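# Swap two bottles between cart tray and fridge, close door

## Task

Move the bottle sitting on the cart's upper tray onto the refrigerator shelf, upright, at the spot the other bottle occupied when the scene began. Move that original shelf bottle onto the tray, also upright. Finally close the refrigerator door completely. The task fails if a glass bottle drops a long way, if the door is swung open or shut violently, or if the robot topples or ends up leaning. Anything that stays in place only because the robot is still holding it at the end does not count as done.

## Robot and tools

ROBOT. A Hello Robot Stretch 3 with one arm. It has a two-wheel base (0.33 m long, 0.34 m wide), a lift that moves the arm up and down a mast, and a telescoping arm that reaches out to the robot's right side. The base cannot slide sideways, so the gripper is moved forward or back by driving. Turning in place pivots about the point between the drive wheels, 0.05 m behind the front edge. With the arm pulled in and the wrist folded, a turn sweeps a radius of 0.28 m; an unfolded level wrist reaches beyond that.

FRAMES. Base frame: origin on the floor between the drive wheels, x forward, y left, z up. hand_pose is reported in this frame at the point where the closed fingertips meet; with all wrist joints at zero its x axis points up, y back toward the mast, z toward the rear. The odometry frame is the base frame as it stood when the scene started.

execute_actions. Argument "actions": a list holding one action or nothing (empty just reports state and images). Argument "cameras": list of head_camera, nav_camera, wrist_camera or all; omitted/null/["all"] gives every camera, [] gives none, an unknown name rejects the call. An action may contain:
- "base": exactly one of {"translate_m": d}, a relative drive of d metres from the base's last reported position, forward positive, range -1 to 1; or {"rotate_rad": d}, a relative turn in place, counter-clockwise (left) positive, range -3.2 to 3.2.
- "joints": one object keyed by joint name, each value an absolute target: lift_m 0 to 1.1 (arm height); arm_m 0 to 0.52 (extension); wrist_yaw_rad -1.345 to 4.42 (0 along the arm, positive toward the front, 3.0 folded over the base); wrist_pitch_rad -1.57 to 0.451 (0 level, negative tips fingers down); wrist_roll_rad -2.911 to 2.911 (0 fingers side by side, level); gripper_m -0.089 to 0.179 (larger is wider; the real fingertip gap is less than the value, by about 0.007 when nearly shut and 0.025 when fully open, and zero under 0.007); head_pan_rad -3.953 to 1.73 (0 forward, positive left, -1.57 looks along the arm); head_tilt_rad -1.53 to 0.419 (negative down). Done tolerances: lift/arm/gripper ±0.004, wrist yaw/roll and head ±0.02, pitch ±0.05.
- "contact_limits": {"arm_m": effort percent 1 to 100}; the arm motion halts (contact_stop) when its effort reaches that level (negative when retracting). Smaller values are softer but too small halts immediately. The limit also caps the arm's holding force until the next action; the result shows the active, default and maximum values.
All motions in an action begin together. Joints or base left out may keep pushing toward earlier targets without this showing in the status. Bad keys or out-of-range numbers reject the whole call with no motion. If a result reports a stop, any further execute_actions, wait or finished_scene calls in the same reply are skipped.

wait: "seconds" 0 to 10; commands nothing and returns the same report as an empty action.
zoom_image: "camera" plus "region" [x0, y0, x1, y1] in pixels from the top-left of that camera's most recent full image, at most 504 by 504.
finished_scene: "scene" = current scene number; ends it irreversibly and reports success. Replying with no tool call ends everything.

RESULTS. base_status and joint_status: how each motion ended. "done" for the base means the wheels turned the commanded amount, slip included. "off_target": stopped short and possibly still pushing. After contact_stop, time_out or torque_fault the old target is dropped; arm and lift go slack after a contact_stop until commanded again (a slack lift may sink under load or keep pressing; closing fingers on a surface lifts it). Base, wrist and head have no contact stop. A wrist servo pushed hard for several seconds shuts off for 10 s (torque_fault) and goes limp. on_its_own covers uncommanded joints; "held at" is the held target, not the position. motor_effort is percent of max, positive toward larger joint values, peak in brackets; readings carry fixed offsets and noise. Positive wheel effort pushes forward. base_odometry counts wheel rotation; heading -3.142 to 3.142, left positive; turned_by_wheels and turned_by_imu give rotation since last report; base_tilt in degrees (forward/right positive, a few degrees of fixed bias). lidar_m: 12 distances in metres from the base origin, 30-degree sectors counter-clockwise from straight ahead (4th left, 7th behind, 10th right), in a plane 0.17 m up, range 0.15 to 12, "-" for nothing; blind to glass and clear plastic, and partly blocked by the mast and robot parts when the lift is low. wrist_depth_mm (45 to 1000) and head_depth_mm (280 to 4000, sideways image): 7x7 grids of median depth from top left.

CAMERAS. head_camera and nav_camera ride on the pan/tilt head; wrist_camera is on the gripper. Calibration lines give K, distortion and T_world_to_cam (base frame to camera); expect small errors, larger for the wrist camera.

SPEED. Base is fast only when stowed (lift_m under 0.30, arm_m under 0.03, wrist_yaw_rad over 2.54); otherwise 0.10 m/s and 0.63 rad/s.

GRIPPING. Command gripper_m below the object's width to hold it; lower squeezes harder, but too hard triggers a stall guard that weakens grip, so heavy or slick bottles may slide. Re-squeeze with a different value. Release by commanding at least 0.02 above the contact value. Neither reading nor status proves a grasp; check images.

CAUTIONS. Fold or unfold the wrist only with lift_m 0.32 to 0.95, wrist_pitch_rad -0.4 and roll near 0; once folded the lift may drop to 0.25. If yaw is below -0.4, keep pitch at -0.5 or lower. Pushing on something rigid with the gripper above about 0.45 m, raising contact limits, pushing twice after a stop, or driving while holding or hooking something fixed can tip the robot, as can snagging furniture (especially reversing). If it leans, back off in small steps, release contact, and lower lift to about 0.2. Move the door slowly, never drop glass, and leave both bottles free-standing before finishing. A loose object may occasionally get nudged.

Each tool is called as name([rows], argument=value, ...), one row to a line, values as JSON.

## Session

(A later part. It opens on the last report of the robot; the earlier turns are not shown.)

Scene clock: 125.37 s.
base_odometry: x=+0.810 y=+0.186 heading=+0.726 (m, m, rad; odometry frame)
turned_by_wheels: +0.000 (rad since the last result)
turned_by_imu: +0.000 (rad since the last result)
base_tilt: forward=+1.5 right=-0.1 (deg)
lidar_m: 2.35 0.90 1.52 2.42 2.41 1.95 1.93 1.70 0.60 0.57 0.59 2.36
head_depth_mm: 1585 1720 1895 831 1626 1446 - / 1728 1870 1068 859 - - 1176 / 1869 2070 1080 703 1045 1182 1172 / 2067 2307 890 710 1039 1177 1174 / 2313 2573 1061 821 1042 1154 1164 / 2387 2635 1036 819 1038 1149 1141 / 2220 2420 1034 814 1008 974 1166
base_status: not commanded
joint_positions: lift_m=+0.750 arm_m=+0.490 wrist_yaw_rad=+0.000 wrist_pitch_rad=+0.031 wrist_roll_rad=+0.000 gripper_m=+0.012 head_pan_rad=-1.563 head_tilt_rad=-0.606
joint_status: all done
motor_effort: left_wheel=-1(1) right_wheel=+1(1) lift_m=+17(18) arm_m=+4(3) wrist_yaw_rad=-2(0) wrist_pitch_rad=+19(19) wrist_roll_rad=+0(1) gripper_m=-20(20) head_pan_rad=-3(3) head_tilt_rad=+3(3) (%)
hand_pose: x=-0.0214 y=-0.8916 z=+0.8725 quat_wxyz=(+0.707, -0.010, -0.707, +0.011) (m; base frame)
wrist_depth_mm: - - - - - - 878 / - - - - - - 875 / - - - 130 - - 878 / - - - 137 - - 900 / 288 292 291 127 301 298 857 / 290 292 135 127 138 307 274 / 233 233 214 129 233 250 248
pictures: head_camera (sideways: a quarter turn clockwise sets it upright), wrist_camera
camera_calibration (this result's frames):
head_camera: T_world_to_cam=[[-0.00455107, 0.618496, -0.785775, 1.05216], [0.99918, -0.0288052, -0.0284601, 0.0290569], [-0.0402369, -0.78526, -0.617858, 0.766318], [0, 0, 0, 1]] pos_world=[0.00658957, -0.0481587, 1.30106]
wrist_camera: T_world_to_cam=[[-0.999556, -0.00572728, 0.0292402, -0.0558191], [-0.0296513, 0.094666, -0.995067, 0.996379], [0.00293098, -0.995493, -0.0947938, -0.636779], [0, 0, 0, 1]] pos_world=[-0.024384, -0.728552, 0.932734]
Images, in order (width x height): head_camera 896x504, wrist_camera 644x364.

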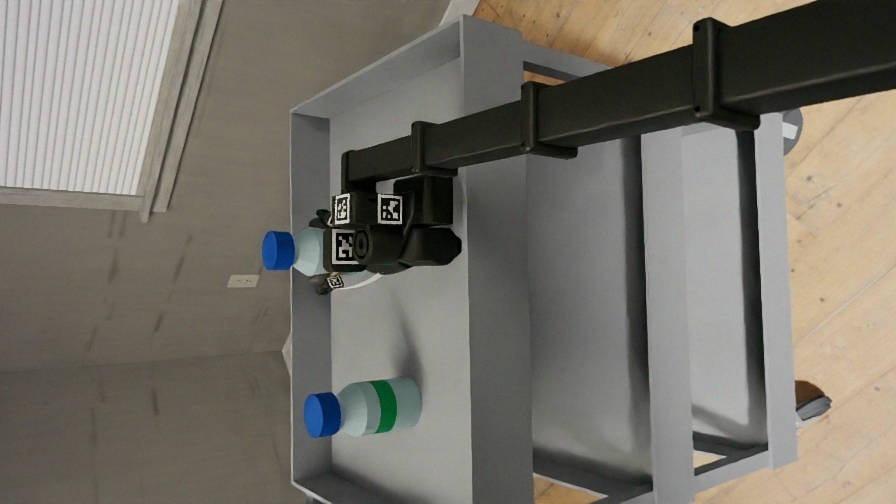

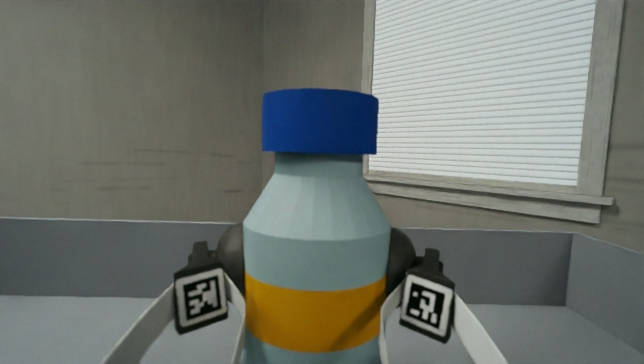

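execute_actions([
  {"joints":{"lift_m":0.734}},
], cameras=[])

execute_actions([
  {"joints":{"gripper_m":0.13,"wrist_pitch_rad":0.05}},
], cameras=[])

execute_actions([
  {"joints":{"lift_m":0.86}},
], cameras=[])

execute_actions([
  {"joints":{"arm_m":0.25}},
], cameras=[])

execute_actions([
  {"base":{"translate_m":0.2},"joints":{"wrist_pitch_rad":-0.2,"lift_m":0.84}},
], cameras=["wrist_camera"])

Scene clock: 140.27 s.
base_odometry: x=+0.810 y=+0.186 heading=+0.726 (m, m, rad; odometry frame)
turned_by_wheels: +0.000 (rad since the last result)
turned_by_imu: -0.001 (rad since the last result)
base_tilt: forward=+1.5 right=-0.2 (deg)
lidar_m: 2.35 0.90 1.51 2.42 2.41 1.95 1.92 1.70 0.60 0.57 0.59 2.36
head_depth_mm: 1589 1708 1873 830 1608 1455 - / 1724 1873 1076 847 - - 1176 / 1878 2084 1077 709 1046 1179 1174 / 2047 2314 993 710 1047 1181 1164 / 2300 2595 1055 818 1043 1151 1165 / 2372 2607 1034 820 1038 1149 1142 / 2205 2430 1035 814 1005 970 1163
base_status: not commanded
joint_positions: lift_m=+0.734 arm_m=+0.490 wrist_yaw_rad=+0.000 wrist_pitch_rad=+0.031 wrist_roll_rad=+0.000 gripper_m=+0.012 head_pan_rad=-1.563 head_tilt_rad=-0.606
joint_status: all done
motor_effort: left_wheel=-1(1) right_wheel=+1(1) lift_m=+18(19) arm_m=+3(3) wrist_yaw_rad=-1(2) wrist_pitch_rad=+19(19) wrist_roll_rad=+0(0) gripper_m=-20(19) head_pan_rad=-2(3) head_tilt_rad=+3(2) (%)
hand_pose: x=-0.0214 y=-0.8916 z=+0.8565 quat_wxyz=(+0.707, -0.011, -0.707, +0.011) (m; base frame)
wrist_depth_mm: - - - - - - 863 / - - - - - - 855 / - - - 130 - - 893 / - - - 136 - - 884 / 287 292 289 127 297 300 288 / 280 284 135 127 139 304 272 / 204 206 190 130 205 222 224
pictures: none
No camera images: the call's "cameras" was empty. Leave "cameras" out to get every camera's image.

Scene clock: 141.93 s.
base_odometry: x=+0.810 y=+0.186 heading=+0.726 (m, m, rad; odometry frame)
turned_by_wheels: +0.000 (rad since the last result)
turned_by_imu: +0.000 (rad since the last result)
base_tilt: forward=+1.4 right=-0.1 (deg)
lidar_m: 2.35 0.90 1.51 2.42 2.41 1.95 1.92 1.70 0.60 0.57 0.59 2.35
head_depth_mm: 1594 1726 1890 833 1617 1447 - / 1717 1875 1068 845 - - 1173 / 1865 2063 1084 710 1051 1190 1180 / 2048 2312 1050 708 1046 1185 1178 / 2285 2583 1052 824 1040 1152 1166 / 2392 2629 1036 816 1040 1150 1144 / 2211 2407 1035 815 1006 971 1171
base_status: not commanded
joint_positions: lift_m=+0.734 arm_m=+0.490 wrist_yaw_rad=+0.000 wrist_pitch_rad=+0.027 wrist_roll_rad=+0.000 gripper_m=+0.130 head_pan_rad=-1.563 head_tilt_rad=-0.606
joint_status: all done
motor_effort: left_wheel=-1(1) right_wheel=+2(2) lift_m=+18(18) arm_m=+4(4) wrist_yaw_rad=+0(0) wrist_pitch_rad=+8(19) wrist_roll_rad=+0(0) gripper_m=-1(85) head_pan_rad=-3(3) head_tilt_rad=+3(4) (%)
hand_pose: x=-0.0214 y=-0.8915 z=+0.8557 quat_wxyz=(+0.707, -0.009, -0.707, +0.009) (m; base frame)
wrist_depth_mm: - - - - - - 885 / - - - - - - 909 / - - - 131 - - 882 / - - - 138 - - 887 / 290 289 291 130 296 300 285 / 277 - 271 128 281 302 273 / 217 198 189 131 213 208 225
pictures: none
No camera images: the call's "cameras" was empty. Leave "cameras" out to get every camera's image.

Scene clock: 143.90 s.
base_odometry: x=+0.810 y=+0.186 heading=+0.726 (m, m, rad; odometry frame)
turned_by_wheels: +0.000 (rad since the last result)
turned_by_imu: -0.001 (rad since the last result)
base_tilt: forward=+1.5 right=-0.3 (deg)
lidar_m: 2.35 0.90 1.52 2.42 2.41 1.96 1.93 1.70 0.60 0.57 0.59 2.35
head_depth_mm: 1590 1725 1905 1969 - - 1179 / 1725 1885 1966 - 1050 1084 1199 / 1870 2037 - 827 1043 1189 1178 / 2083 2301 970 823 1040 1175 1171 / 2303 2591 1060 823 1044 1153 1165 / 2378 2605 1034 821 1035 1154 1144 / 2201 2420 1032 813 1006 972 1168
base_status: not commanded
joint_positions: lift_m=+0.860 arm_m=+0.490 wrist_yaw_rad=+0.000 wrist_pitch_rad=+0.028 wrist_roll_rad=+0.000 gripper_m=+0.130 head_pan_rad=-1.563 head_tilt_rad=-0.606
joint_status: all done
motor_effort: left_wheel=-1(1) right_wheel=+2(1) lift_m=+21(21) arm_m=+3(3) wrist_yaw_rad=-1(0) wrist_pitch_rad=+7(8) wrist_roll_rad=+1(0) gripper_m=+0(0) head_pan_rad=-3(2) head_tilt_rad=+4(3) (%)
hand_pose: x=-0.0214 y=-0.8915 z=+0.9817 quat_wxyz=(+0.707, -0.010, -0.707, +0.010) (m; base frame)
wrist_depth_mm: - - - - - - 881 / - - - - - - 852 / - - - - - - 893 / - - - - - - 875 / - - - - - - 938 / - - - - - - 905 / - 302 309 186 - 311 899
pictures: none
No camera images: the call's "cameras" was empty. Leave "cameras" out to get every camera's image.

Scene clock: 146.90 s.
base_odometry: x=+0.810 y=+0.186 heading=+0.726 (m, m, rad; odometry frame)
turned_by_wheels: +0.000 (rad since the last result)
turned_by_imu: -0.001 (rad since the last result)
base_tilt: forward=+1.5 right=-0.2 (deg)
lidar_m: 2.35 0.90 1.52 2.43 2.41 1.95 1.93 1.71 0.60 0.57 0.59 2.36
head_depth_mm: 1603 1718 1880 1954 - - 1174 / 1721 1888 1081 - 1053 1090 1201 / 1879 2094 1085 - 1046 1186 1169 / 2057 2302 1051 711 1040 1182 1173 / 2301 2575 1060 822 1040 1154 1172 / 2375 2627 1037 817 1038 1148 1148 / 2210 2398 1034 814 1007 970 1161
base_status: not commanded
joint_positions: lift_m=+0.860 arm_m=+0.250 wrist_yaw_rad=+0.000 wrist_pitch_rad=+0.028 wrist_roll_rad=+0.000 gripper_m=+0.130 head_pan_rad=-1.563 head_tilt_rad=-0.606
joint_status: all done
motor_effort: left_wheel=-1(1) right_wheel=+2(1) lift_m=+21(20) arm_m=-4(6) wrist_yaw_rad=+0(1) wrist_pitch_rad=+7(7) wrist_roll_rad=+0(0) gripper_m=+0(1) head_pan_rad=-2(3) head_tilt_rad=+3(3) (%)
hand_pose: x=-0.0214 y=-0.6521 z=+0.9818 quat_wxyz=(+0.707, -0.010, -0.707, +0.010) (m; base frame)
wrist_depth_mm: - - - - - - - / - - - - - - - / - - - - - - - / - - - - - - - / - - - - - - - / 413 - 546 394 541 - - / 393 385 431 392 442 408 -
pictures: none
No camera images: the call's "cameras" was empty. Leave "cameras" out to get every camera's image.

Scene clock: 150.20 s.
base_odometry: x=+0.960 y=+0.318 heading=+0.726 (m, m, rad; odometry frame)
turned_by_wheels: +0.000 (rad since the last result)
turned_by_imu: +0.000 (rad since the last result)
base_tilt: forward=+1.5 right=-0.2 (deg)
lidar_m: 2.18 0.72 1.40 2.25 2.55 2.11 2.09 1.85 0.59 0.56 2.21 2.22
head_depth_mm: 1723 1871 1078 866 - - 1158 / 1872 2050 950 - 1045 1189 1184 / 2051 2273 1067 - 1048 1155 1174 / 2248 2531 1045 - 1044 1149 1169 / 2389 2704 1059 793 1014 983 1147 / 2231 2470 2559 760 1632 1393 1195 / 2090 2258 2484 2124 1678 1385 1192
base_status: done
joint_positions: lift_m=+0.840 arm_m=+0.250 wrist_yaw_rad=+0.000 wrist_pitch_rad=-0.216 wrist_roll_rad=+0.000 gripper_m=+0.130 head_pan_rad=-1.563 head_tilt_rad=-0.606
joint_status: all done
motor_effort: left_wheel=-1(3) right_wheel=+1(5) lift_m=+16(19) arm_m=-4(4) wrist_yaw_rad=+0(1) wrist_pitch_rad=+5(8) wrist_roll_rad=+0(1) gripper_m=+0(0) head_pan_rad=-3(3) head_tilt_rad=+3(3) (%)
hand_pose: x=-0.0214 y=-0.6403 z=+0.9004 quat_wxyz=(+0.703, +0.077, -0.703, -0.077) (m; base frame)
wrist_depth_mm: - - - - - - - / - - - - - - - / - - - - - - - / - 457 513 285 534 388 539 / - 305 413 291 426 404 445 / 225 - 320 306 327 339 335 / 186 244 258 262 264 257 269
pictures: wrist_camera
camera_calibration (this result's frames):
wrist_camera: T_world_to_cam=[[-0.999556, -0.0124852, 0.0270393, -0.057599], [-0.0296599, 0.334949, -0.941769, 1.10617], [0.00270135, -0.942154, -0.335171, -0.133462], [0, 0, 0, 1]] pos_world=[-0.0244041, -0.496972, 0.998583]
Images, in order (width x height): wrist_camera 644x364.

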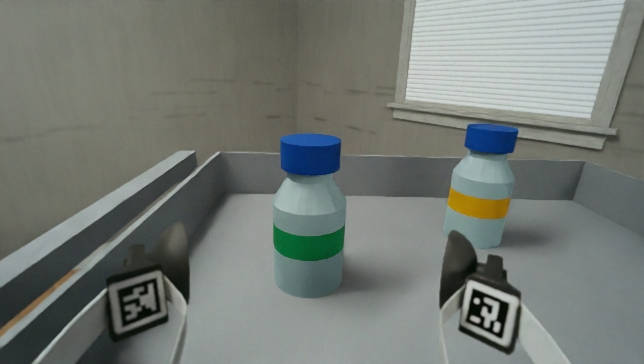

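execute_actions([
  {"base":{"translate_m":0.01},"joints":{"arm_m":0.405,"lift_m":0.80}},
], cameras=["wrist_camera"])

execute_actions([
  {"joints":{"gripper_m":0.008}},
], cameras=[])

execute_actions([
  {"joints":{"lift_m":0.83,"wrist_pitch_rad":-0.16}},
], cameras=["wrist_camera"])

Scene clock: 163.20 s.
base_odometry: x=+0.967 y=+0.325 heading=+0.726 (m, m, rad; odometry frame)
turned_by_wheels: +0.000 (rad since the last result)
turned_by_imu: +0.003 (rad since the last result)
base_tilt: forward=+1.5 right=-0.2 (deg)
lidar_m: 2.17 0.71 1.39 2.24 2.55 2.12 2.09 1.86 0.64 0.63 2.21 2.21
head_depth_mm: 1743 1879 1089 768 1123 - - / 1882 2068 983 882 - 1220 1195 / 2066 2278 1124 936 1078 1210 1196 / 2260 2553 1104 784 1079 1237 1196 / 2407 2660 1069 787 1038 1266 1195 / 2203 2434 2601 805 1692 1400 1197 / 2060 2251 2496 2127 1691 1396 1187
base_status: done
joint_positions: lift_m=+0.800 arm_m=+0.404 wrist_yaw_rad=+0.000 wrist_pitch_rad=-0.225 wrist_roll_rad=+0.001 gripper_m=+0.130 head_pan_rad=-1.563 head_tilt_rad=-0.604
joint_status: all done
motor_effort: left_wheel=-1(5) right_wheel=+0(8) lift_m=+15(16) arm_m=+7(22) wrist_yaw_rad=+1(7) wrist_pitch_rad=+8(18) wrist_roll_rad=+0(0) gripper_m=+0(0) head_pan_rad=-3(3) head_tilt_rad=+2(4) (%)
hand_pose: x=-0.0216 y=-0.7939 z=+0.8582 quat_wxyz=(+0.703, +0.079, -0.703, -0.080) (m; base frame)
wrist_depth_mm: - - - - - - - / - - - - - - - / - - - 186 - - 260 / - 283 400 193 431 424 262 / 200 227 323 196 317 324 276 / 183 - 249 209 260 268 266 / - 195 204 207 209 203 214
pictures: wrist_camera
camera_calibration (this result's frames):
wrist_camera: T_world_to_cam=[[-0.999584, -0.0118666, 0.0263051, -0.0574299], [-0.0287808, 0.34336, -0.938763, 1.12198], [0.00210775, -0.939129, -0.343559, -0.282648], [0, 0, 0, 1]] pos_world=[-0.0245187, -0.651367, 0.957678]
Images, in order (width x height): wrist_camera 644x364.

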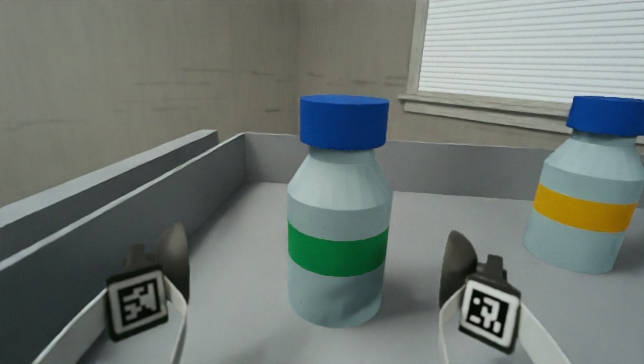

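Scene clock: 164.90 s.
base_odometry: x=+0.967 y=+0.325 heading=+0.726 (m, m, rad; odometry frame)
turned_by_wheels: +0.000 (rad since the last result)
turned_by_imu: +0.000 (rad since the last result)
base_tilt: forward=+1.5 right=-0.3 (deg)
lidar_m: 2.17 0.71 1.39 2.25 2.56 2.11 2.10 1.86 0.64 0.63 2.21 2.22
head_depth_mm: 1746 1886 1087 766 1118 - - / 1877 2057 976 883 - 1216 1195 / 2064 2278 1118 936 1076 1212 1201 / 2251 2535 1102 781 1076 1241 1198 / 2388 2690 1068 790 1040 1267 1194 / 2244 2458 2601 808 1684 1397 1187 / 2056 2222 2485 2105 1690 1395 1194
base_status: not commanded
joint_positions: lift_m=+0.800 arm_m=+0.404 wrist_yaw_rad=+0.000 wrist_pitch_rad=-0.225 wrist_roll_rad=+0.001 gripper_m=+0.008 head_pan_rad=-1.563 head_tilt_rad=-0.604
joint_status: all done
motor_effort: left_wheel=+0(1) right_wheel=+0(0) lift_m=+16(16) arm_m=+7(7) wrist_yaw_rad=+1(1) wrist_pitch_rad=+8(8) wrist_roll_rad=+1(0) gripper_m=+0(84) head_pan_rad=-3(3) head_tilt_rad=+1(2) (%)
hand_pose: x=-0.0216 y=-0.7939 z=+0.8582 quat_wxyz=(+0.703, +0.079, -0.703, -0.080) (m; base frame)
wrist_depth_mm: - - - - - - - / - - - - - - - / - - - 185 - - 262 / - 283 391 193 431 426 261 / 202 243 326 193 319 320 275 / 184 233 256 - 261 263 263 / 186 202 203 206 209 212 213
pictures: none
No camera images: the call's "cameras" was empty. Leave "cameras" out to get every camera's image.

Scene clock: 165.97 s.
base_odometry: x=+0.967 y=+0.325 heading=+0.726 (m, m, rad; odometry frame)
turned_by_wheels: +0.000 (rad since the last result)
turned_by_imu: +0.000 (rad since the last result)
base_tilt: forward=+1.5 right=-0.2 (deg)
lidar_m: 2.16 0.71 1.39 2.25 2.55 2.12 2.09 1.86 0.64 0.63 2.21 2.21
head_depth_mm: 1738 1882 1089 766 - - 1174 / 1880 2059 976 - 1056 1218 1200 / 2074 2265 1100 760 1080 1217 1203 / 2258 2504 1103 778 1080 1245 1200 / 2397 2686 1064 791 1043 1269 1194 / 2234 2461 2552 805 1701 1393 1194 / 2052 2259 2480 2111 1682 1392 1186
base_status: not commanded
joint_positions: lift_m=+0.830 arm_m=+0.405 wrist_yaw_rad=+0.000 wrist_pitch_rad=-0.181 wrist_roll_rad=+0.001 gripper_m=+0.008 head_pan_rad=-1.563 head_tilt_rad=-0.604
joint_status: all done
motor_effort: left_wheel=-1(1) right_wheel=+0(1) lift_m=+21(21) arm_m=+4(7) wrist_yaw_rad=+0(1) wrist_pitch_rad=+7(13) wrist_roll_rad=-1(0) gripper_m=-1(0) head_pan_rad=-3(2) head_tilt_rad=+3(2) (%)
hand_pose: x=-0.0216 y=-0.7974 z=+0.8986 quat_wxyz=(+0.704, +0.064, -0.704, -0.065) (m; base frame)
wrist_depth_mm: - - - - - - - / - - - - - - - / - - - - - - - / - - 463 202 447 - 272 / - 294 383 205 443 422 273 / 218 248 320 - 334 322 286 / 189 238 256 215 262 266 270
pictures: wrist_camera
camera_calibration (this result's frames):
wrist_camera: T_world_to_cam=[[-0.999583, -0.0107286, 0.0268207, -0.0580871], [-0.0288089, 0.30207, -0.95285, 1.14087], [0.00212096, -0.953225, -0.302253, -0.320439], [0, 0, 0, 1]] pos_world=[-0.0245161, -0.650696, 0.99178]
Images, in order (width x height): wrist_camera 644x364.

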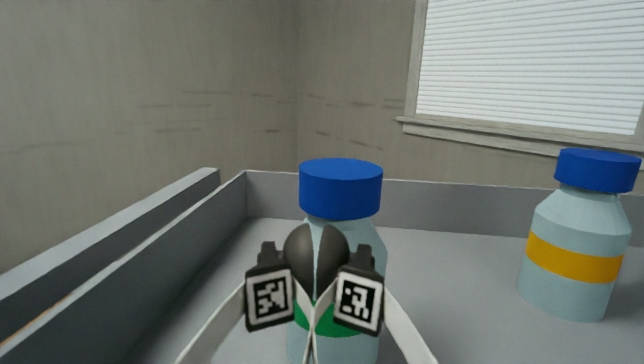

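execute_actions([
  {"base":{"translate_m":-0.015},"joints":{"gripper_m":0.13,"lift_m":0.93,"wrist_pitch_rad":-0.4}},
], cameras=[])

execute_actions([
  {"joints":{"arm_m":0.495}},
], cameras=[])

execute_actions([
  {"joints":{"lift_m":0.85}},
], cameras=["wrist_camera"])

Scene clock: 174.37 s.
base_odometry: x=+0.956 y=+0.315 heading=+0.726 (m, m, rad; odometry frame)
turned_by_wheels: +0.000 (rad since the last result)
turned_by_imu: -0.001 (rad since the last result)
base_tilt: forward=+1.5 right=-0.1 (deg)
lidar_m: 2.18 0.72 1.40 2.26 2.54 2.10 2.08 1.84 0.64 0.63 2.22 2.22
head_depth_mm: 1729 1868 1944 - 1081 1131 1204 / 1862 2005 - 763 1080 1214 1205 / 2058 2203 1023 864 1075 1212 1204 / 2259 2473 974 857 1079 1243 1195 / 2388 2683 1059 792 1051 1239 1194 / 2245 2452 2597 803 1648 1400 1192 / 2101 2277 2479 2051 1687 1390 1192
base_status: done
joint_positions: lift_m=+0.930 arm_m=+0.405 wrist_yaw_rad=-0.001 wrist_pitch_rad=-0.415 wrist_roll_rad=+0.001 gripper_m=+0.130 head_pan_rad=-1.563 head_tilt_rad=-0.604
joint_status: all done
motor_effort: left_wheel=+0(5) right_wheel=+1(3) lift_m=+20(22) arm_m=+3(4) wrist_yaw_rad=+1(1) wrist_pitch_rad=+5(6) wrist_roll_rad=+0(1) gripper_m=+0(82) head_pan_rad=-3(3) head_tilt_rad=+1(3) (%)
hand_pose: x=-0.0216 y=-0.7745 z=+0.9432 quat_wxyz=(+0.692, +0.146, -0.692, -0.146) (m; base frame)
wrist_depth_mm: - - - - - - - / - - - - - - - / - - - - - - - / - - 468 469 481 451 430 / - 330 401 239 423 325 417 / 269 - 342 251 350 336 360 / 239 278 292 280 297 290 304
pictures: none
No camera images: the call's "cameras" was empty. Leave "cameras" out to get every camera's image.

Scene clock: 176.27 s.
base_odometry: x=+0.956 y=+0.315 heading=+0.726 (m, m, rad; odometry frame)
turned_by_wheels: +0.000 (rad since the last result)
turned_by_imu: -0.001 (rad since the last result)
base_tilt: forward=+1.5 right=-0.1 (deg)
lidar_m: 2.18 0.72 1.41 2.27 2.55 2.11 2.08 1.85 0.64 0.63 2.22 2.22
head_depth_mm: 1736 1888 1934 - 1041 1123 1204 / 1880 1994 - 771 1085 1216 1200 / 2055 2200 1078 862 1072 1218 1198 / 2252 2507 968 857 1075 1237 1196 / 2407 2659 1066 788 1042 1238 1199 / 2248 2452 2588 807 1644 1415 1193 / 2076 2247 2496 2041 1690 1391 1186
base_status: not commanded
joint_positions: lift_m=+0.930 arm_m=+0.495 wrist_yaw_rad=+0.000 wrist_pitch_rad=-0.415 wrist_roll_rad=+0.001 gripper_m=+0.130 head_pan_rad=-1.563 head_tilt_rad=-0.604
joint_status: all done
motor_effort: left_wheel=-1(1) right_wheel=+1(1) lift_m=+20(21) arm_m=+4(7) wrist_yaw_rad=+0(1) wrist_pitch_rad=+5(5) wrist_roll_rad=+0(0) gripper_m=+0(0) head_pan_rad=-3(3) head_tilt_rad=+2(2) (%)
hand_pose: x=-0.0216 y=-0.8645 z=+0.9432 quat_wxyz=(+0.692, +0.146, -0.692, -0.146) (m; base frame)
wrist_depth_mm: - - - - - - 943 / - - - - - - 994 / - - - - - - - / - - 417 417 - - - / - 330 396 418 409 386 227 / 264 - 341 165 351 355 233 / 231 273 290 148 297 281 241
pictures: none
No camera images: the call's "cameras" was empty. Leave "cameras" out to get every camera's image.

Scene clock: 177.83 s.
base_odometry: x=+0.956 y=+0.315 heading=+0.726 (m, m, rad; odometry frame)
turned_by_wheels: +0.000 (rad since the last result)
turned_by_imu: +0.000 (rad since the last result)
base_tilt: forward=+1.5 right=-0.2 (deg)
lidar_m: 2.18 0.72 1.40 2.27 2.55 2.10 2.08 1.84 0.64 0.63 2.22 2.22
head_depth_mm: 1741 1875 1085 869 - - 1179 / 1885 2033 1055 - 1083 1213 1203 / 2055 2230 - 860 1077 1209 1197 / 2236 2505 1059 859 1077 1241 1196 / 2401 2657 1108 789 1045 1233 1193 / 2232 2479 2572 805 1641 1396 1196 / 2072 2246 2475 2047 1684 1395 1188
base_status: not commanded
joint_positions: lift_m=+0.850 arm_m=+0.495 wrist_yaw_rad=+0.000 wrist_pitch_rad=-0.415 wrist_roll_rad=+0.001 gripper_m=+0.130 head_pan_rad=-1.563 head_tilt_rad=-0.604
joint_status: all done
motor_effort: left_wheel=-1(0) right_wheel=+1(1) lift_m=+16(18) arm_m=+4(4) wrist_yaw_rad=+0(0) wrist_pitch_rad=+5(5) wrist_roll_rad=+0(0) gripper_m=+0(0) head_pan_rad=-2(3) head_tilt_rad=+2(2) (%)
hand_pose: x=-0.0216 y=-0.8644 z=+0.8634 quat_wxyz=(+0.692, +0.146, -0.692, -0.146) (m; base frame)
wrist_depth_mm: - - - - - - 955 / - - - - - - 945 / - 337 367 132 361 352 991 / 242 266 333 104 365 360 228 / 200 240 280 113 300 304 219 / 188 - 226 123 241 257 227 / 184 201 200 130 207 206 213
pictures: wrist_camera
camera_calibration (this result's frames):
wrist_camera: T_world_to_cam=[[-0.999588, -0.0164563, 0.0235093, -0.0599873], [-0.0286268, 0.514707, -0.856888, 1.22855], [0.00200082, -0.857208, -0.514966, -0.128308], [0, 0, 0, 1]] pos_world=[-0.0245364, -0.743319, 0.988069]
Images, in order (width x height): wrist_camera 644x364.

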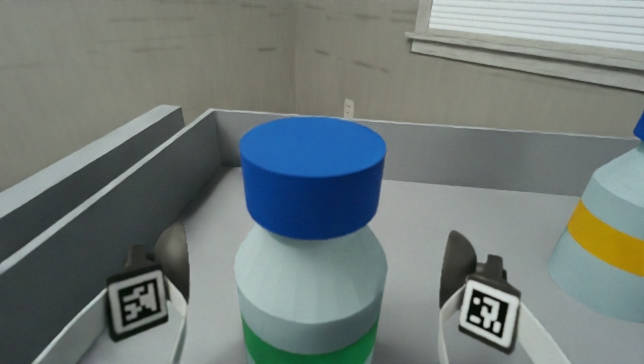

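execute_actions([
  {"joints":{"lift_m":0.835}},
], cameras=[])

execute_actions([
  {"joints":{"gripper_m":0.008}},
], cameras=[])

execute_actions([
  {"joints":{"lift_m":0.87,"wrist_pitch_rad":-0.36}},
], cameras=["wrist_camera"])

Scene clock: 184.17 s.
base_odometry: x=+0.956 y=+0.315 heading=+0.726 (m, m, rad; odometry frame)
turned_by_wheels: +0.000 (rad since the last result)
turned_by_imu: -0.001 (rad since the last result)
base_tilt: forward=+1.5 right=-0.3 (deg)
lidar_m: 2.19 0.72 1.41 2.26 2.54 2.10 2.08 1.85 0.64 0.63 2.22 2.22
head_depth_mm: 1727 1881 1082 764 - - 1180 / 1865 2062 1009 - 1049 1214 1201 / 2028 2251 - 861 1081 1212 1198 / 2262 2533 1112 855 1077 1235 1200 / 2413 2696 1104 789 1043 1232 1194 / 2229 2448 2585 805 1640 1395 1192 / 2065 2249 2523 2039 1683 1402 1188
base_status: not commanded
joint_positions: lift_m=+0.835 arm_m=+0.495 wrist_yaw_rad=+0.000 wrist_pitch_rad=-0.415 wrist_roll_rad=+0.001 gripper_m=+0.130 head_pan_rad=-1.563 head_tilt_rad=-0.604
joint_status: all done
motor_effort: left_wheel=-1(1) right_wheel=+1(1) lift_m=+16(16) arm_m=+3(3) wrist_yaw_rad=+2(2) wrist_pitch_rad=+5(5) wrist_roll_rad=+0(0) gripper_m=+0(0) head_pan_rad=-3(3) head_tilt_rad=+2(1) (%)
hand_pose: x=-0.0216 y=-0.8644 z=+0.8484 quat_wxyz=(+0.692, +0.146, -0.692, -0.146) (m; base frame)
wrist_depth_mm: - - - - - - 956 / - - - - - - - / - 294 323 96 347 338 336 / 221 252 320 102 351 350 219 / 188 240 251 116 268 280 220 / 188 - 208 116 222 234 220 / 183 185 184 129 193 189 199
pictures: none
No camera images: the call's "cameras" was empty. Leave "cameras" out to get every camera's image.

Scene clock: 185.87 s.
base_odometry: x=+0.956 y=+0.315 heading=+0.726 (m, m, rad; odometry frame)
turned_by_wheels: +0.000 (rad since the last result)
turned_by_imu: +0.000 (rad since the last result)
base_tilt: forward=+1.5 right=-0.1 (deg)
lidar_m: 2.18 0.72 1.40 2.26 2.54 2.10 2.08 1.85 0.64 0.63 2.22 2.22
head_depth_mm: 1737 1874 1085 766 - - 1177 / 1878 2055 1004 - 1046 1213 1202 / 2046 2253 - 862 1077 1208 1205 / 2244 2537 1124 858 1083 1241 1196 / 2410 2666 1081 791 1042 1240 1205 / 2214 2447 2579 806 1634 1390 1197 / 2063 2252 2484 2037 1687 1398 1189
base_status: not commanded
joint_positions: lift_m=+0.835 arm_m=+0.495 wrist_yaw_rad=+0.001 wrist_pitch_rad=-0.424 wrist_roll_rad=+0.001 gripper_m=+0.009 head_pan_rad=-1.563 head_tilt_rad=-0.604
joint_status: all done
motor_effort: left_wheel=+0(0) right_wheel=-1(1) lift_m=+16(16) arm_m=+3(3) wrist_yaw_rad=-1(2) wrist_pitch_rad=+8(8) wrist_roll_rad=+0(0) gripper_m=-21(95) head_pan_rad=-2(2) head_tilt_rad=+1(2) (%)
hand_pose: x=-0.0212 y=-0.8633 z=+0.8464 quat_wxyz=(+0.691, +0.149, -0.691, -0.149) (m; base frame)
wrist_depth_mm: - - - - - - 961 / - - - - - - - / - 285 321 91 348 341 329 / 210 251 317 96 327 352 223 / 190 243 130 111 273 276 220 / 191 219 117 111 122 227 220 / 182 187 178 123 185 195 195
pictures: none
No camera images: the call's "cameras" was empty. Leave "cameras" out to get every camera's image.

Scene clock: 187.00 s.
base_odometry: x=+0.956 y=+0.315 heading=+0.726 (m, m, rad; odometry frame)
turned_by_wheels: +0.000 (rad since the last result)
turned_by_imu: +0.000 (rad since the last result)
base_tilt: forward=+1.4 right=-0.2 (deg)
lidar_m: 2.19 0.72 1.40 2.26 2.55 2.10 2.08 1.85 0.64 0.63 2.22 2.22
head_depth_mm: 1721 1880 1087 870 - - 1187 / 1875 2038 1090 - 1083 1209 1199 / 2048 2266 1020 860 1079 1215 1198 / 2257 2524 1014 860 1072 1239 1201 / 2397 2669 1073 791 1041 1238 1199 / 2235 2498 2599 806 1632 1399 1197 / 2062 2256 2503 2058 1692 1397 1197
base_status: not commanded
joint_positions: lift_m=+0.870 arm_m=+0.495 wrist_yaw_rad=+0.001 wrist_pitch_rad=-0.406 wrist_roll_rad=+0.001 gripper_m=+0.012 head_pan_rad=-1.563 head_tilt_rad=-0.604
joint_status: all done
motor_effort: left_wheel=+0(0) right_wheel=+0(1) lift_m=+22(21) arm_m=+3(3) wrist_yaw_rad=+0(0) wrist_pitch_rad=+15(16) wrist_roll_rad=+0(0) gripper_m=-20(21) head_pan_rad=-3(3) head_tilt_rad=+2(2) (%)
hand_pose: x=-0.0212 y=-0.8656 z=+0.8851 quat_wxyz=(+0.693, +0.143, -0.692, -0.143) (m; base frame)
wrist_depth_mm: - - - - - - 947 / - - - - - - 983 / - - 352 92 - - - / - 289 360 98 371 364 341 / 233 266 131 111 333 335 221 / 197 246 117 111 122 274 226 / 191 224 217 123 225 237 231
pictures: wrist_camera
camera_calibration (this result's frames):
wrist_camera: T_world_to_cam=[[-0.999555, -0.018145, 0.0236649, -0.0616843], [-0.0295973, 0.506708, -0.861609, 1.24496], [0.00364265, -0.861927, -0.50702, -0.129253], [0, 0, 0, 1]] pos_world=[-0.0243387, -0.743356, 1.00859]
Images, in order (width x height): wrist_camera 644x364.

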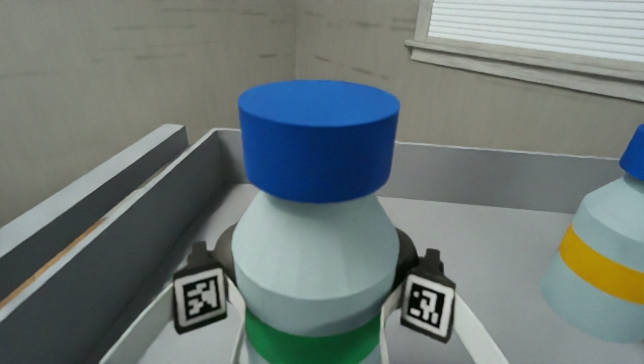

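execute_actions([
  {"joints":{"lift_m":0.94}},
], cameras=[])

execute_actions([
  {"base":{"translate_m":-0.045},"joints":{"arm_m":0.0}},
], cameras=[])

execute_actions([
  {"base":{"rotate_rad":-2.02}},
], cameras=[])

execute_actions([
  {"base":{"translate_m":-0.84},"joints":{"lift_m":0.6}},
], cameras=[])

execute_actions([
  {"base":{"rotate_rad":-2.17},"joints":{"head_tilt_rad":-0.8}},
], cameras=[])

execute_actions([
  {"joints":{"arm_m":0.45}},
], cameras=["head_camera"])

Scene clock: 205.53 s.
base_odometry: x=+0.956 y=+0.315 heading=+0.726 (m, m, rad; odometry frame)
turned_by_wheels: +0.000 (rad since the last result)
turned_by_imu: -0.001 (rad since the last result)
base_tilt: forward=+1.4 right=-0.3 (deg)
lidar_m: 2.18 0.72 1.40 2.27 2.54 2.10 2.08 1.85 0.64 0.63 2.22 2.22
head_depth_mm: 1728 1866 - - 1052 1125 1205 / 1868 1982 1006 772 1084 1214 1195 / 2048 - 1075 861 1079 1210 1201 / 2255 2481 1016 859 1077 1242 1197 / 2390 2702 1086 789 1042 1235 1196 / 2213 2439 2577 804 1634 1407 1194 / 2049 2276 2468 2045 1678 1402 1192
base_status: not commanded
joint_positions: lift_m=+0.940 arm_m=+0.495 wrist_yaw_rad=+0.001 wrist_pitch_rad=-0.406 wrist_roll_rad=+0.001 gripper_m=+0.012 head_pan_rad=-1.563 head_tilt_rad=-0.604
joint_status: all done
motor_effort: left_wheel=+0(0) right_wheel=+0(0) lift_m=+22(24) arm_m=+3(3) wrist_yaw_rad=+0(2) wrist_pitch_rad=+15(15) wrist_roll_rad=+0(0) gripper_m=-20(20) head_pan_rad=-2(3) head_tilt_rad=+2(2) (%)
hand_pose: x=-0.0212 y=-0.8657 z=+0.9552 quat_wxyz=(+0.693, +0.143, -0.693, -0.142) (m; base frame)
wrist_depth_mm: - - - - - - 945 / - - - - - - 987 / - - - 92 - - - / - - 416 98 - - - / - 352 131 112 399 397 238 / - 287 117 111 122 373 235 / 239 275 288 123 302 296 241
pictures: none
No camera images: the call's "cameras" was empty. Leave "cameras" out to get every camera's image.

Scene clock: 210.37 s.
base_odometry: x=+0.922 y=+0.285 heading=+0.726 (m, m, rad; odometry frame)
turned_by_wheels: +0.000 (rad since the last result)
turned_by_imu: -0.001 (rad since the last result)
base_tilt: forward=+1.4 right=-0.1 (deg)
lidar_m: 2.22 0.76 1.43 2.30 2.50 2.06 2.05 1.82 0.63 0.63 0.67 2.25
head_depth_mm: 1708 1846 1085 762 - - - / 1838 2000 1026 769 1151 - - / 2009 2226 1083 860 - - - / 2227 2460 1098 818 - - 1197 / 2392 2698 1103 785 1072 1267 1196 / 2277 2494 1058 790 1039 1370 1191 / 2112 2292 2484 1913 1694 1388 1187
base_status: done
joint_positions: lift_m=+0.940 arm_m=+0.000 wrist_yaw_rad=+0.001 wrist_pitch_rad=-0.406 wrist_roll_rad=+0.001 gripper_m=+0.012 head_pan_rad=-1.563 head_tilt_rad=-0.604
joint_status: all done
motor_effort: left_wheel=-1(4) right_wheel=+1(4) lift_m=+22(22) arm_m=-4(4) wrist_yaw_rad=+0(1) wrist_pitch_rad=+15(15) wrist_roll_rad=+0(0) gripper_m=-20(20) head_pan_rad=-3(2) head_tilt_rad=+1(2) (%)
hand_pose: x=-0.0214 y=-0.3712 z=+0.9552 quat_wxyz=(+0.693, +0.143, -0.693, -0.143) (m; base frame)
wrist_depth_mm: - - - - - - - / - - - - - - - / - - 553 92 706 746 - / - - 465 98 437 578 551 / - - 131 111 445 432 424 / - - 117 111 121 823 - / - - 642 123 580 595 -
pictures: none
No camera images: the call's "cameras" was empty. Leave "cameras" out to get every camera's image.

Scene clock: 214.50 s.
base_odometry: x=+0.922 y=+0.285 heading=-1.294 (m, m, rad; odometry frame)
turned_by_wheels: -2.020 (rad since the last result)
turned_by_imu: -1.979 (rad since the last result)
base_tilt: forward=+1.4 right=-0.3 (deg)
lidar_m: 0.63 0.63 2.25 2.27 2.12 0.77 1.43 2.44 2.51 2.07 1.96 1.81
head_depth_mm: 2063 2250 2534 2178 - - - / 2147 2046 2575 2140 1810 - - / 2220 2195 2684 2147 - - - / 2278 2165 2786 2114 - - 1195 / 2371 2352 2894 2139 1676 1406 1199 / 2460 2369 2718 2151 1691 1404 1194 / 2480 2465 2749 2127 1679 1389 1189
base_status: done
joint_positions: lift_m=+0.940 arm_m=+0.000 wrist_yaw_rad=+0.001 wrist_pitch_rad=-0.406 wrist_roll_rad=+0.001 gripper_m=+0.012 head_pan_rad=-1.563 head_tilt_rad=-0.604
joint_status: not commanded
motor_effort: left_wheel=+0(4) right_wheel=-1(4) lift_m=+22(22) arm_m=-4(4) wrist_yaw_rad=+0(0) wrist_pitch_rad=+15(15) wrist_roll_rad=+0(0) gripper_m=-20(19) head_pan_rad=-2(3) head_tilt_rad=+1(1) (%)
hand_pose: x=-0.0214 y=-0.3712 z=+0.9552 quat_wxyz=(+0.693, +0.143, -0.693, -0.143) (m; base frame)
wrist_depth_mm: - - - - - - - / - - - - - - - / - - - 92 - - - / - - - 98 - - - / - - 131 112 - - - / - - 117 111 121 - - / - - - 123 - - -
pictures: none
No camera images: the call's "cameras" was empty. Leave "cameras" out to get every camera's image.

Scene clock: 224.10 s.
base_odometry: x=+0.693 y=+1.093 heading=-1.294 (m, m, rad; odometry frame)
turned_by_wheels: +0.000 (rad since the last result)
turned_by_imu: -0.006 (rad since the last result)
base_tilt: forward=+1.5 right=-0.3 (deg)
lidar_m: 1.43 1.42 0.51 0.51 0.64 0.61 0.62 1.46 2.20 2.02 2.75 2.58
head_depth_mm: 1806 1990 2228 2189 1723 1411 1201 / 1871 2072 2342 2167 1712 1406 1201 / 1948 2164 2401 2147 1700 1406 1201 / 1998 2258 2570 2162 1700 1399 634 / 2084 2243 2552 2143 1675 1401 1191 / 2163 1980 2660 2133 1683 1397 1190 / 2240 2131 2756 2116 1689 1394 1189
base_status: done
joint_positions: lift_m=+0.600 arm_m=+0.000 wrist_yaw_rad=+0.001 wrist_pitch_rad=-0.405 wrist_roll_rad=+0.001 gripper_m=+0.012 head_pan_rad=-1.563 head_tilt_rad=-0.604
joint_status: all done
motor_effort: left_wheel=+1(1) right_wheel=+0(3) lift_m=+17(20) arm_m=-4(4) wrist_yaw_rad=-1(1) wrist_pitch_rad=+15(15) wrist_roll_rad=+0(0) gripper_m=-20(19) head_pan_rad=-2(2) head_tilt_rad=+2(2) (%)
hand_pose: x=-0.0214 y=-0.3712 z=+0.6156 quat_wxyz=(+0.693, +0.143, -0.693, -0.143) (m; base frame)
wrist_depth_mm: - - - - - - - / - - - - - - - / - - - 92 - - - / - - - 98 - - - / - - 131 111 - - - / 900 917 118 112 122 987 985 / 777 771 763 123 783 794 821
pictures: none
No camera images: the call's "cameras" was empty. Leave "cameras" out to get every camera's image.

Scene clock: 228.47 s.
base_odometry: x=+0.693 y=+1.093 heading=+2.820 (m, m, rad; odometry frame)
turned_by_wheels: -2.170 (rad since the last result)
turned_by_imu: -2.125 (rad since the last result)
base_tilt: forward=+1.3 right=-0.3 (deg)
lidar_m: 2.20 2.03 2.63 2.58 1.44 1.42 0.51 0.51 0.61 0.61 0.61 1.40
head_depth_mm: 782 778 880 986 1079 1156 1136 / 935 797 1104 1091 1324 1282 - / 943 790 1227 1087 1362 1273 - / 932 786 1205 1060 1322 700 - / 911 783 1182 1051 1312 1266 1128 / 883 747 693 841 1191 1267 1120 / 494 562 1204 1567 1454 1265 1111
base_status: done
joint_positions: lift_m=+0.600 arm_m=+0.000 wrist_yaw_rad=+0.001 wrist_pitch_rad=-0.405 wrist_roll_rad=+0.001 gripper_m=+0.012 head_pan_rad=-1.563 head_tilt_rad=-0.790
joint_status: all done
motor_effort: left_wheel=+1(4) right_wheel=-1(4) lift_m=+17(17) arm_m=-4(4) wrist_yaw_rad=+0(0) wrist_pitch_rad=+15(15) wrist_roll_rad=+0(0) gripper_m=-20(20) head_pan_rad=-3(3) head_tilt_rad=-5(20) (%)
hand_pose: x=-0.0214 y=-0.3712 z=+0.6156 quat_wxyz=(+0.693, +0.143, -0.693, -0.143) (m; base frame)
wrist_depth_mm: 730 315 692 734 744 516 407 / 771 331 656 766 761 526 425 / 845 366 379 91 556 535 426 / 912 405 431 98 666 526 432 / - - 131 111 721 582 429 / 888 908 118 112 122 609 440 / 764 772 541 123 672 596 450
pictures: none
No camera images: the call's "cameras" was empty. Leave "cameras" out to get every camera's image.

Scene clock: 232.97 s.
base_odometry: x=+0.693 y=+1.093 heading=+2.820 (m, m, rad; odometry frame)
turned_by_wheels: +0.000 (rad since the last result)
turned_by_imu: -0.001 (rad since the last result)
base_tilt: forward=+1.6 right=-0.2 (deg)
lidar_m: 2.21 2.02 2.64 2.58 1.44 1.42 0.51 0.51 0.61 0.61 0.61 1.39
head_depth_mm: 784 776 879 984 1082 1151 1136 / 935 796 1104 1090 1283 1315 - / 944 793 1235 1459 1356 1275 1126 / 929 788 1207 1003 1324 1272 1130 / 907 783 1182 1048 1295 1269 1125 / 878 746 693 835 1183 1260 1117 / 493 562 1205 1577 1459 1269 1120
base_status: not commanded
joint_positions: lift_m=+0.600 arm_m=+0.450 wrist_yaw_rad=+0.001 wrist_pitch_rad=-0.405 wrist_roll_rad=+0.001 gripper_m=+0.012 head_pan_rad=-1.563 head_tilt_rad=-0.790
joint_status: all done
motor_effort: left_wheel=+1(1) right_wheel=-1(1) lift_m=+17(17) arm_m=+4(4) wrist_yaw_rad=-1(0) wrist_pitch_rad=+15(15) wrist_roll_rad=+0(0) gripper_m=-20(20) head_pan_rad=-2(2) head_tilt_rad=-5(5) (%)
hand_pose: x=-0.0214 y=-0.8207 z=+0.6156 quat_wxyz=(+0.693, +0.143, -0.693, -0.143) (m; base frame)
wrist_depth_mm: 293 308 322 333 359 364 286 / 292 328 348 355 380 384 291 / 285 359 364 92 415 398 292 / 282 375 386 98 413 398 297 / 276 326 131 111 337 343 299 / 258 272 117 111 121 282 278 / 229 231 219 123 230 239 240
pictures: head_camera (sideways: a quarter turn clockwise sets it upright)
camera_calibration (this result's frames):
head_camera: T_world_to_cam=[[-0.00535255, 0.751831, -0.659335, 0.887377], [0.999128, -0.0232745, -0.0346506, 0.037109], [-0.041397, -0.658945, -0.751051, 0.939564], [0, 0, 0, 1]] pos_world=[0.00656822, -0.0471721, 1.29202]
Images, in order (width x height): head_camera 896x504.

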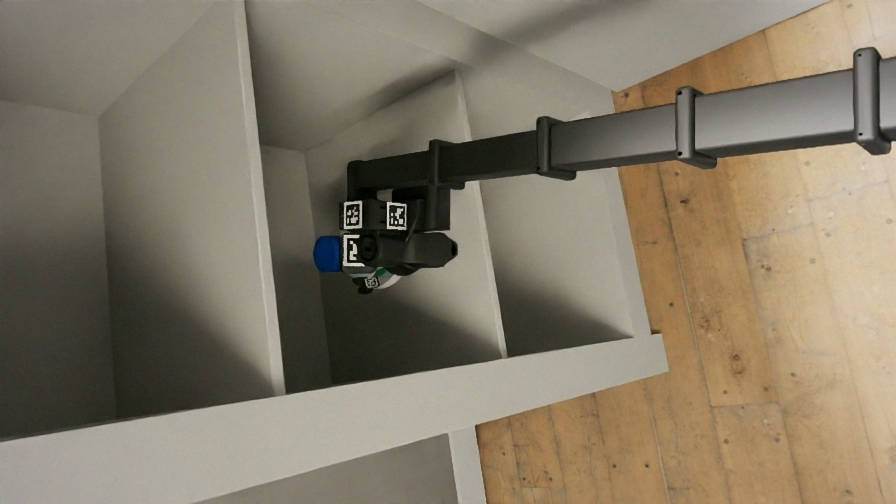

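execute_actions([
  {"joints":{"lift_m":0.56}},
], cameras=[])

execute_actions([
  {"joints":{"gripper_m":0.13,"wrist_pitch_rad":-0.39}},
], cameras=[])

execute_actions([
  {"joints":{"arm_m":0.04,"head_pan_rad":-2.3}},
], cameras=["wrist_camera"])

execute_actions([
  {"joints":{"lift_m":0.34,"wrist_pitch_rad":-1.4,"gripper_m":0.0,"head_tilt_rad":-1.0}},
], cameras=["head_camera","nav_camera"])

Scene clock: 244.03 s.
base_odometry: x=+0.693 y=+1.093 heading=+2.820 (m, m, rad; odometry frame)
turned_by_wheels: +0.000 (rad since the last result)
turned_by_imu: -0.001 (rad since the last result)
base_tilt: forward=+1.5 right=-0.2 (deg)
lidar_m: 2.20 2.02 2.64 2.58 1.43 1.42 0.51 0.51 0.61 0.61 0.61 1.40
head_depth_mm: 784 775 879 989 1082 1154 1126 / 937 795 1102 1092 1326 1306 - / 943 792 1233 1123 1354 1281 1128 / 929 785 1209 1018 1327 1268 1128 / 906 781 1178 1051 1291 1270 1121 / 880 748 693 839 1189 1267 1122 / 493 562 1206 1577 1452 1266 1124
base_status: not commanded
joint_positions: lift_m=+0.560 arm_m=+0.450 wrist_yaw_rad=+0.001 wrist_pitch_rad=-0.405 wrist_roll_rad=+0.001 gripper_m=+0.012 head_pan_rad=-1.563 head_tilt_rad=-0.790
joint_status: all done
motor_effort: left_wheel=+0(1) right_wheel=-1(1) lift_m=+17(17) arm_m=+4(3) wrist_yaw_rad=-1(1) wrist_pitch_rad=+15(15) wrist_roll_rad=+0(1) gripper_m=-20(19) head_pan_rad=-2(2) head_tilt_rad=-4(5) (%)
hand_pose: x=-0.0214 y=-0.8207 z=+0.5756 quat_wxyz=(+0.693, +0.143, -0.693, -0.142) (m; base frame)
wrist_depth_mm: 294 306 322 335 359 372 286 / 293 330 339 350 385 389 287 / 288 353 357 92 420 396 292 / 284 336 321 98 338 358 294 / 255 266 131 111 274 278 278 / 218 219 117 111 121 230 233 / 186 187 180 123 185 195 196
pictures: none
No camera images: the call's "cameras" was empty. Leave "cameras" out to get every camera's image.

Scene clock: 245.70 s.
base_odometry: x=+0.693 y=+1.093 heading=+2.820 (m, m, rad; odometry frame)
turned_by_wheels: +0.000 (rad since the last result)
turned_by_imu: +0.000 (rad since the last result)
base_tilt: forward=+1.5 right=-0.2 (deg)
lidar_m: 2.21 2.02 2.63 2.57 1.43 1.42 0.51 0.51 0.61 0.61 0.62 1.40
head_depth_mm: 783 777 880 985 1084 1156 1128 / 936 798 1102 1086 1325 1304 - / 944 791 1232 1122 1358 1280 1130 / 928 787 1212 1030 1329 1271 1127 / 909 780 1180 1038 1293 1270 1122 / 875 747 695 838 1191 1271 1123 / 493 562 1211 1578 1457 1263 1120
base_status: not commanded
joint_positions: lift_m=+0.560 arm_m=+0.450 wrist_yaw_rad=+0.001 wrist_pitch_rad=-0.406 wrist_roll_rad=+0.001 gripper_m=+0.130 head_pan_rad=-1.563 head_tilt_rad=-0.790
joint_status: all done
motor_effort: left_wheel=+1(1) right_wheel=-1(1) lift_m=+18(17) arm_m=+3(3) wrist_yaw_rad=+0(1) wrist_pitch_rad=+5(15) wrist_roll_rad=+1(1) gripper_m=+0(79) head_pan_rad=-2(2) head_tilt_rad=-4(4) (%)
hand_pose: x=-0.0214 y=-0.8207 z=+0.5755 quat_wxyz=(+0.693, +0.143, -0.693, -0.143) (m; base frame)
wrist_depth_mm: 293 308 324 337 355 364 284 / 292 329 337 348 386 384 290 / 287 355 360 96 417 394 289 / 281 337 323 101 339 355 295 / 254 277 248 114 268 279 273 / 218 - 209 115 219 235 232 / 192 182 184 128 191 189 197
pictures: none
No camera images: the call's "cameras" was empty. Leave "cameras" out to get every camera's image.

Scene clock: 249.90 s.
base_odometry: x=+0.693 y=+1.093 heading=+2.820 (m, m, rad; odometry frame)
turned_by_wheels: +0.000 (rad since the last result)
turned_by_imu: -0.001 (rad since the last result)
base_tilt: forward=+1.4 right=-0.3 (deg)
lidar_m: 2.21 2.03 2.63 2.58 1.43 1.42 0.51 0.51 0.61 0.61 0.61 1.40
head_depth_mm: 432 484 551 640 760 1216 1178 / 459 518 595 699 848 1079 1134 / 489 558 648 775 956 1213 1152 / 524 602 709 864 1102 1271 - / 564 658 786 975 1296 1320 1087 / 610 728 877 1069 1318 1287 - / 646 737 907 1046 1316 1206 1101
base_status: not commanded
joint_positions: lift_m=+0.560 arm_m=+0.040 wrist_yaw_rad=+0.001 wrist_pitch_rad=-0.406 wrist_roll_rad=+0.001 gripper_m=+0.130 head_pan_rad=-2.293 head_tilt_rad=-0.790
joint_status: all done
motor_effort: left_wheel=+1(1) right_wheel=-1(1) lift_m=+17(17) arm_m=-4(4) wrist_yaw_rad=+0(1) wrist_pitch_rad=+5(5) wrist_roll_rad=+0(0) gripper_m=+0(0) head_pan_rad=-2(29) head_tilt_rad=-4(5) (%)
hand_pose: x=-0.0214 y=-0.4112 z=+0.5755 quat_wxyz=(+0.693, +0.143, -0.693, -0.143) (m; base frame)
wrist_depth_mm: 278 282 674 686 722 500 376 / 740 300 678 612 711 501 401 / 789 319 467 477 493 465 418 / 897 349 475 923 769 513 424 / 929 384 776 876 829 538 431 / 857 - 673 719 749 551 432 / 764 700 583 625 634 622 435
pictures: wrist_camera
camera_calibration (this result's frames):
wrist_camera: T_world_to_cam=[[-0.999569, -0.0174022, 0.0236637, -0.0459711], [-0.0292183, 0.506347, -0.861835, 0.74794], [0.00301575, -0.862154, -0.506637, 0.105153], [0, 0, 0, 1]] pos_world=[-0.0244148, -0.288859, 0.698963]
Images, in order (width x height): wrist_camera 644x364.

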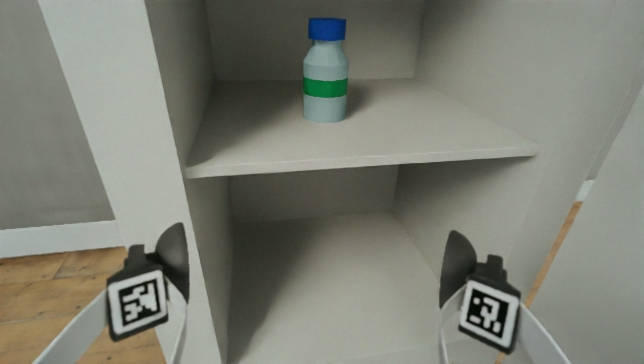

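Scene clock: 252.73 s.
base_odometry: x=+0.693 y=+1.093 heading=+2.820 (m, m, rad; odometry frame)
turned_by_wheels: +0.000 (rad since the last result)
turned_by_imu: -0.001 (rad since the last result)
base_tilt: forward=+1.5 right=-0.2 (deg)
lidar_m: 2.21 2.03 2.63 2.58 1.44 1.42 0.51 0.51 0.61 0.61 0.62 1.40
head_depth_mm: 464 533 632 768 1331 1235 - / 495 578 692 864 1161 1244 - / 529 624 763 974 1286 1242 - / 572 681 846 1124 1328 - - / 619 753 964 1324 1330 - 1070 / 675 838 1068 1337 1316 1181 1092 / 704 857 1005 1331 1282 1191 1088
base_status: not commanded
joint_positions: lift_m=+0.340 arm_m=+0.040 wrist_yaw_rad=+0.001 wrist_pitch_rad=-1.399 wrist_roll_rad=+0.001 gripper_m=+0.000 head_pan_rad=-2.293 head_tilt_rad=-0.987
joint_status: all done
motor_effort: left_wheel=+1(0) right_wheel=-1(1) lift_m=+15(16) arm_m=-4(4) wrist_yaw_rad=+0(0) wrist_pitch_rad=+0(6) wrist_roll_rad=+0(0) gripper_m=-2(79) head_pan_rad=-2(2) head_tilt_rad=-6(21) (%)
hand_pose: x=-0.0216 y=-0.2053 z=+0.2223 quat_wxyz=(+0.541, +0.455, -0.541, -0.456) (m; base frame)
wrist_depth_mm: 397 396 405 401 399 397 402 / 394 392 392 390 396 400 395 / 392 390 390 393 390 397 399 / 384 389 389 390 387 392 388 / 390 383 386 391 389 393 389 / 378 380 384 - - 382 379 / 374 379 - - - - 387
pictures: head_camera (sideways: a quarter turn clockwise sets it upright), nav_camera (sideways: a quarter turn counterclockwise sets it upright)
camera_calibration (this result's frames):
head_camera: T_world_to_cam=[[0.572939, 0.650068, -0.499152, 0.67516], [0.734182, -0.677774, -0.0399838, 0.0456588], [-0.364304, -0.34356, -0.865592, 1.09044], [0, 0, 0, 1]] pos_world=[-0.0230933, -0.0333202, 1.28271]
nav_camera: T_world_to_cam=[[-0.572448, -0.594958, 0.564206, -0.687902], [-0.721725, 0.692175, -0.00236528, 0.0570474], [-0.389122, -0.408556, -0.825631, 1.03306], [0, 0, 0, 1]] pos_world=[0.049373, -0.0266953, 1.24118]
Images, in order (width x height): head_camera 896x504, nav_camera 672x504.

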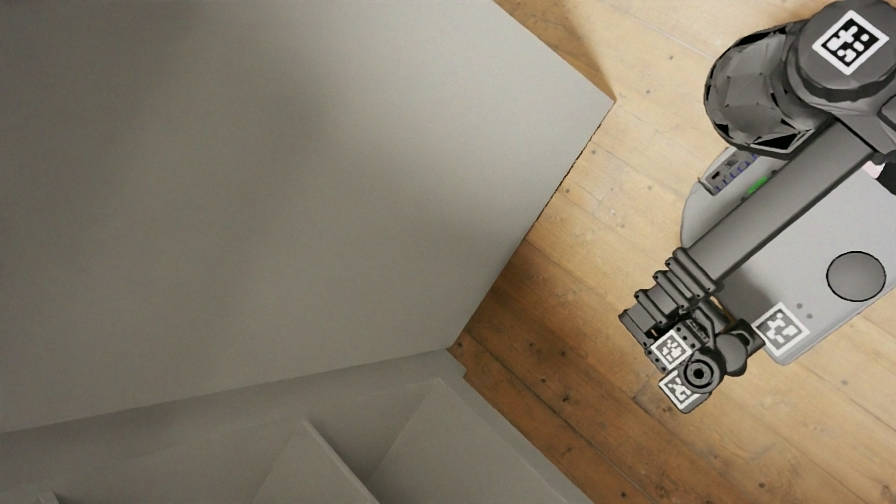

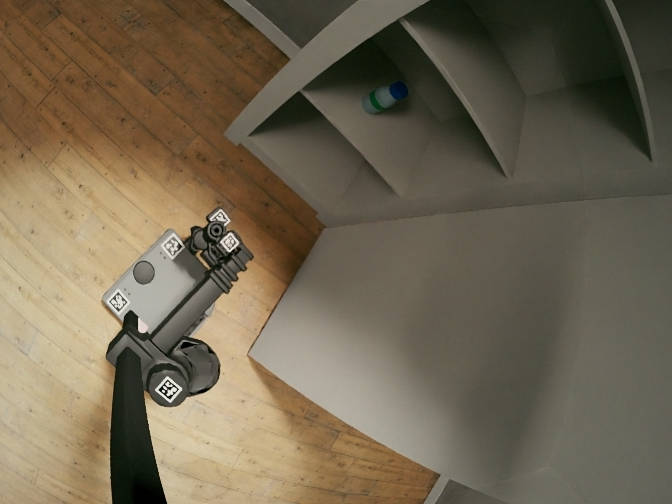

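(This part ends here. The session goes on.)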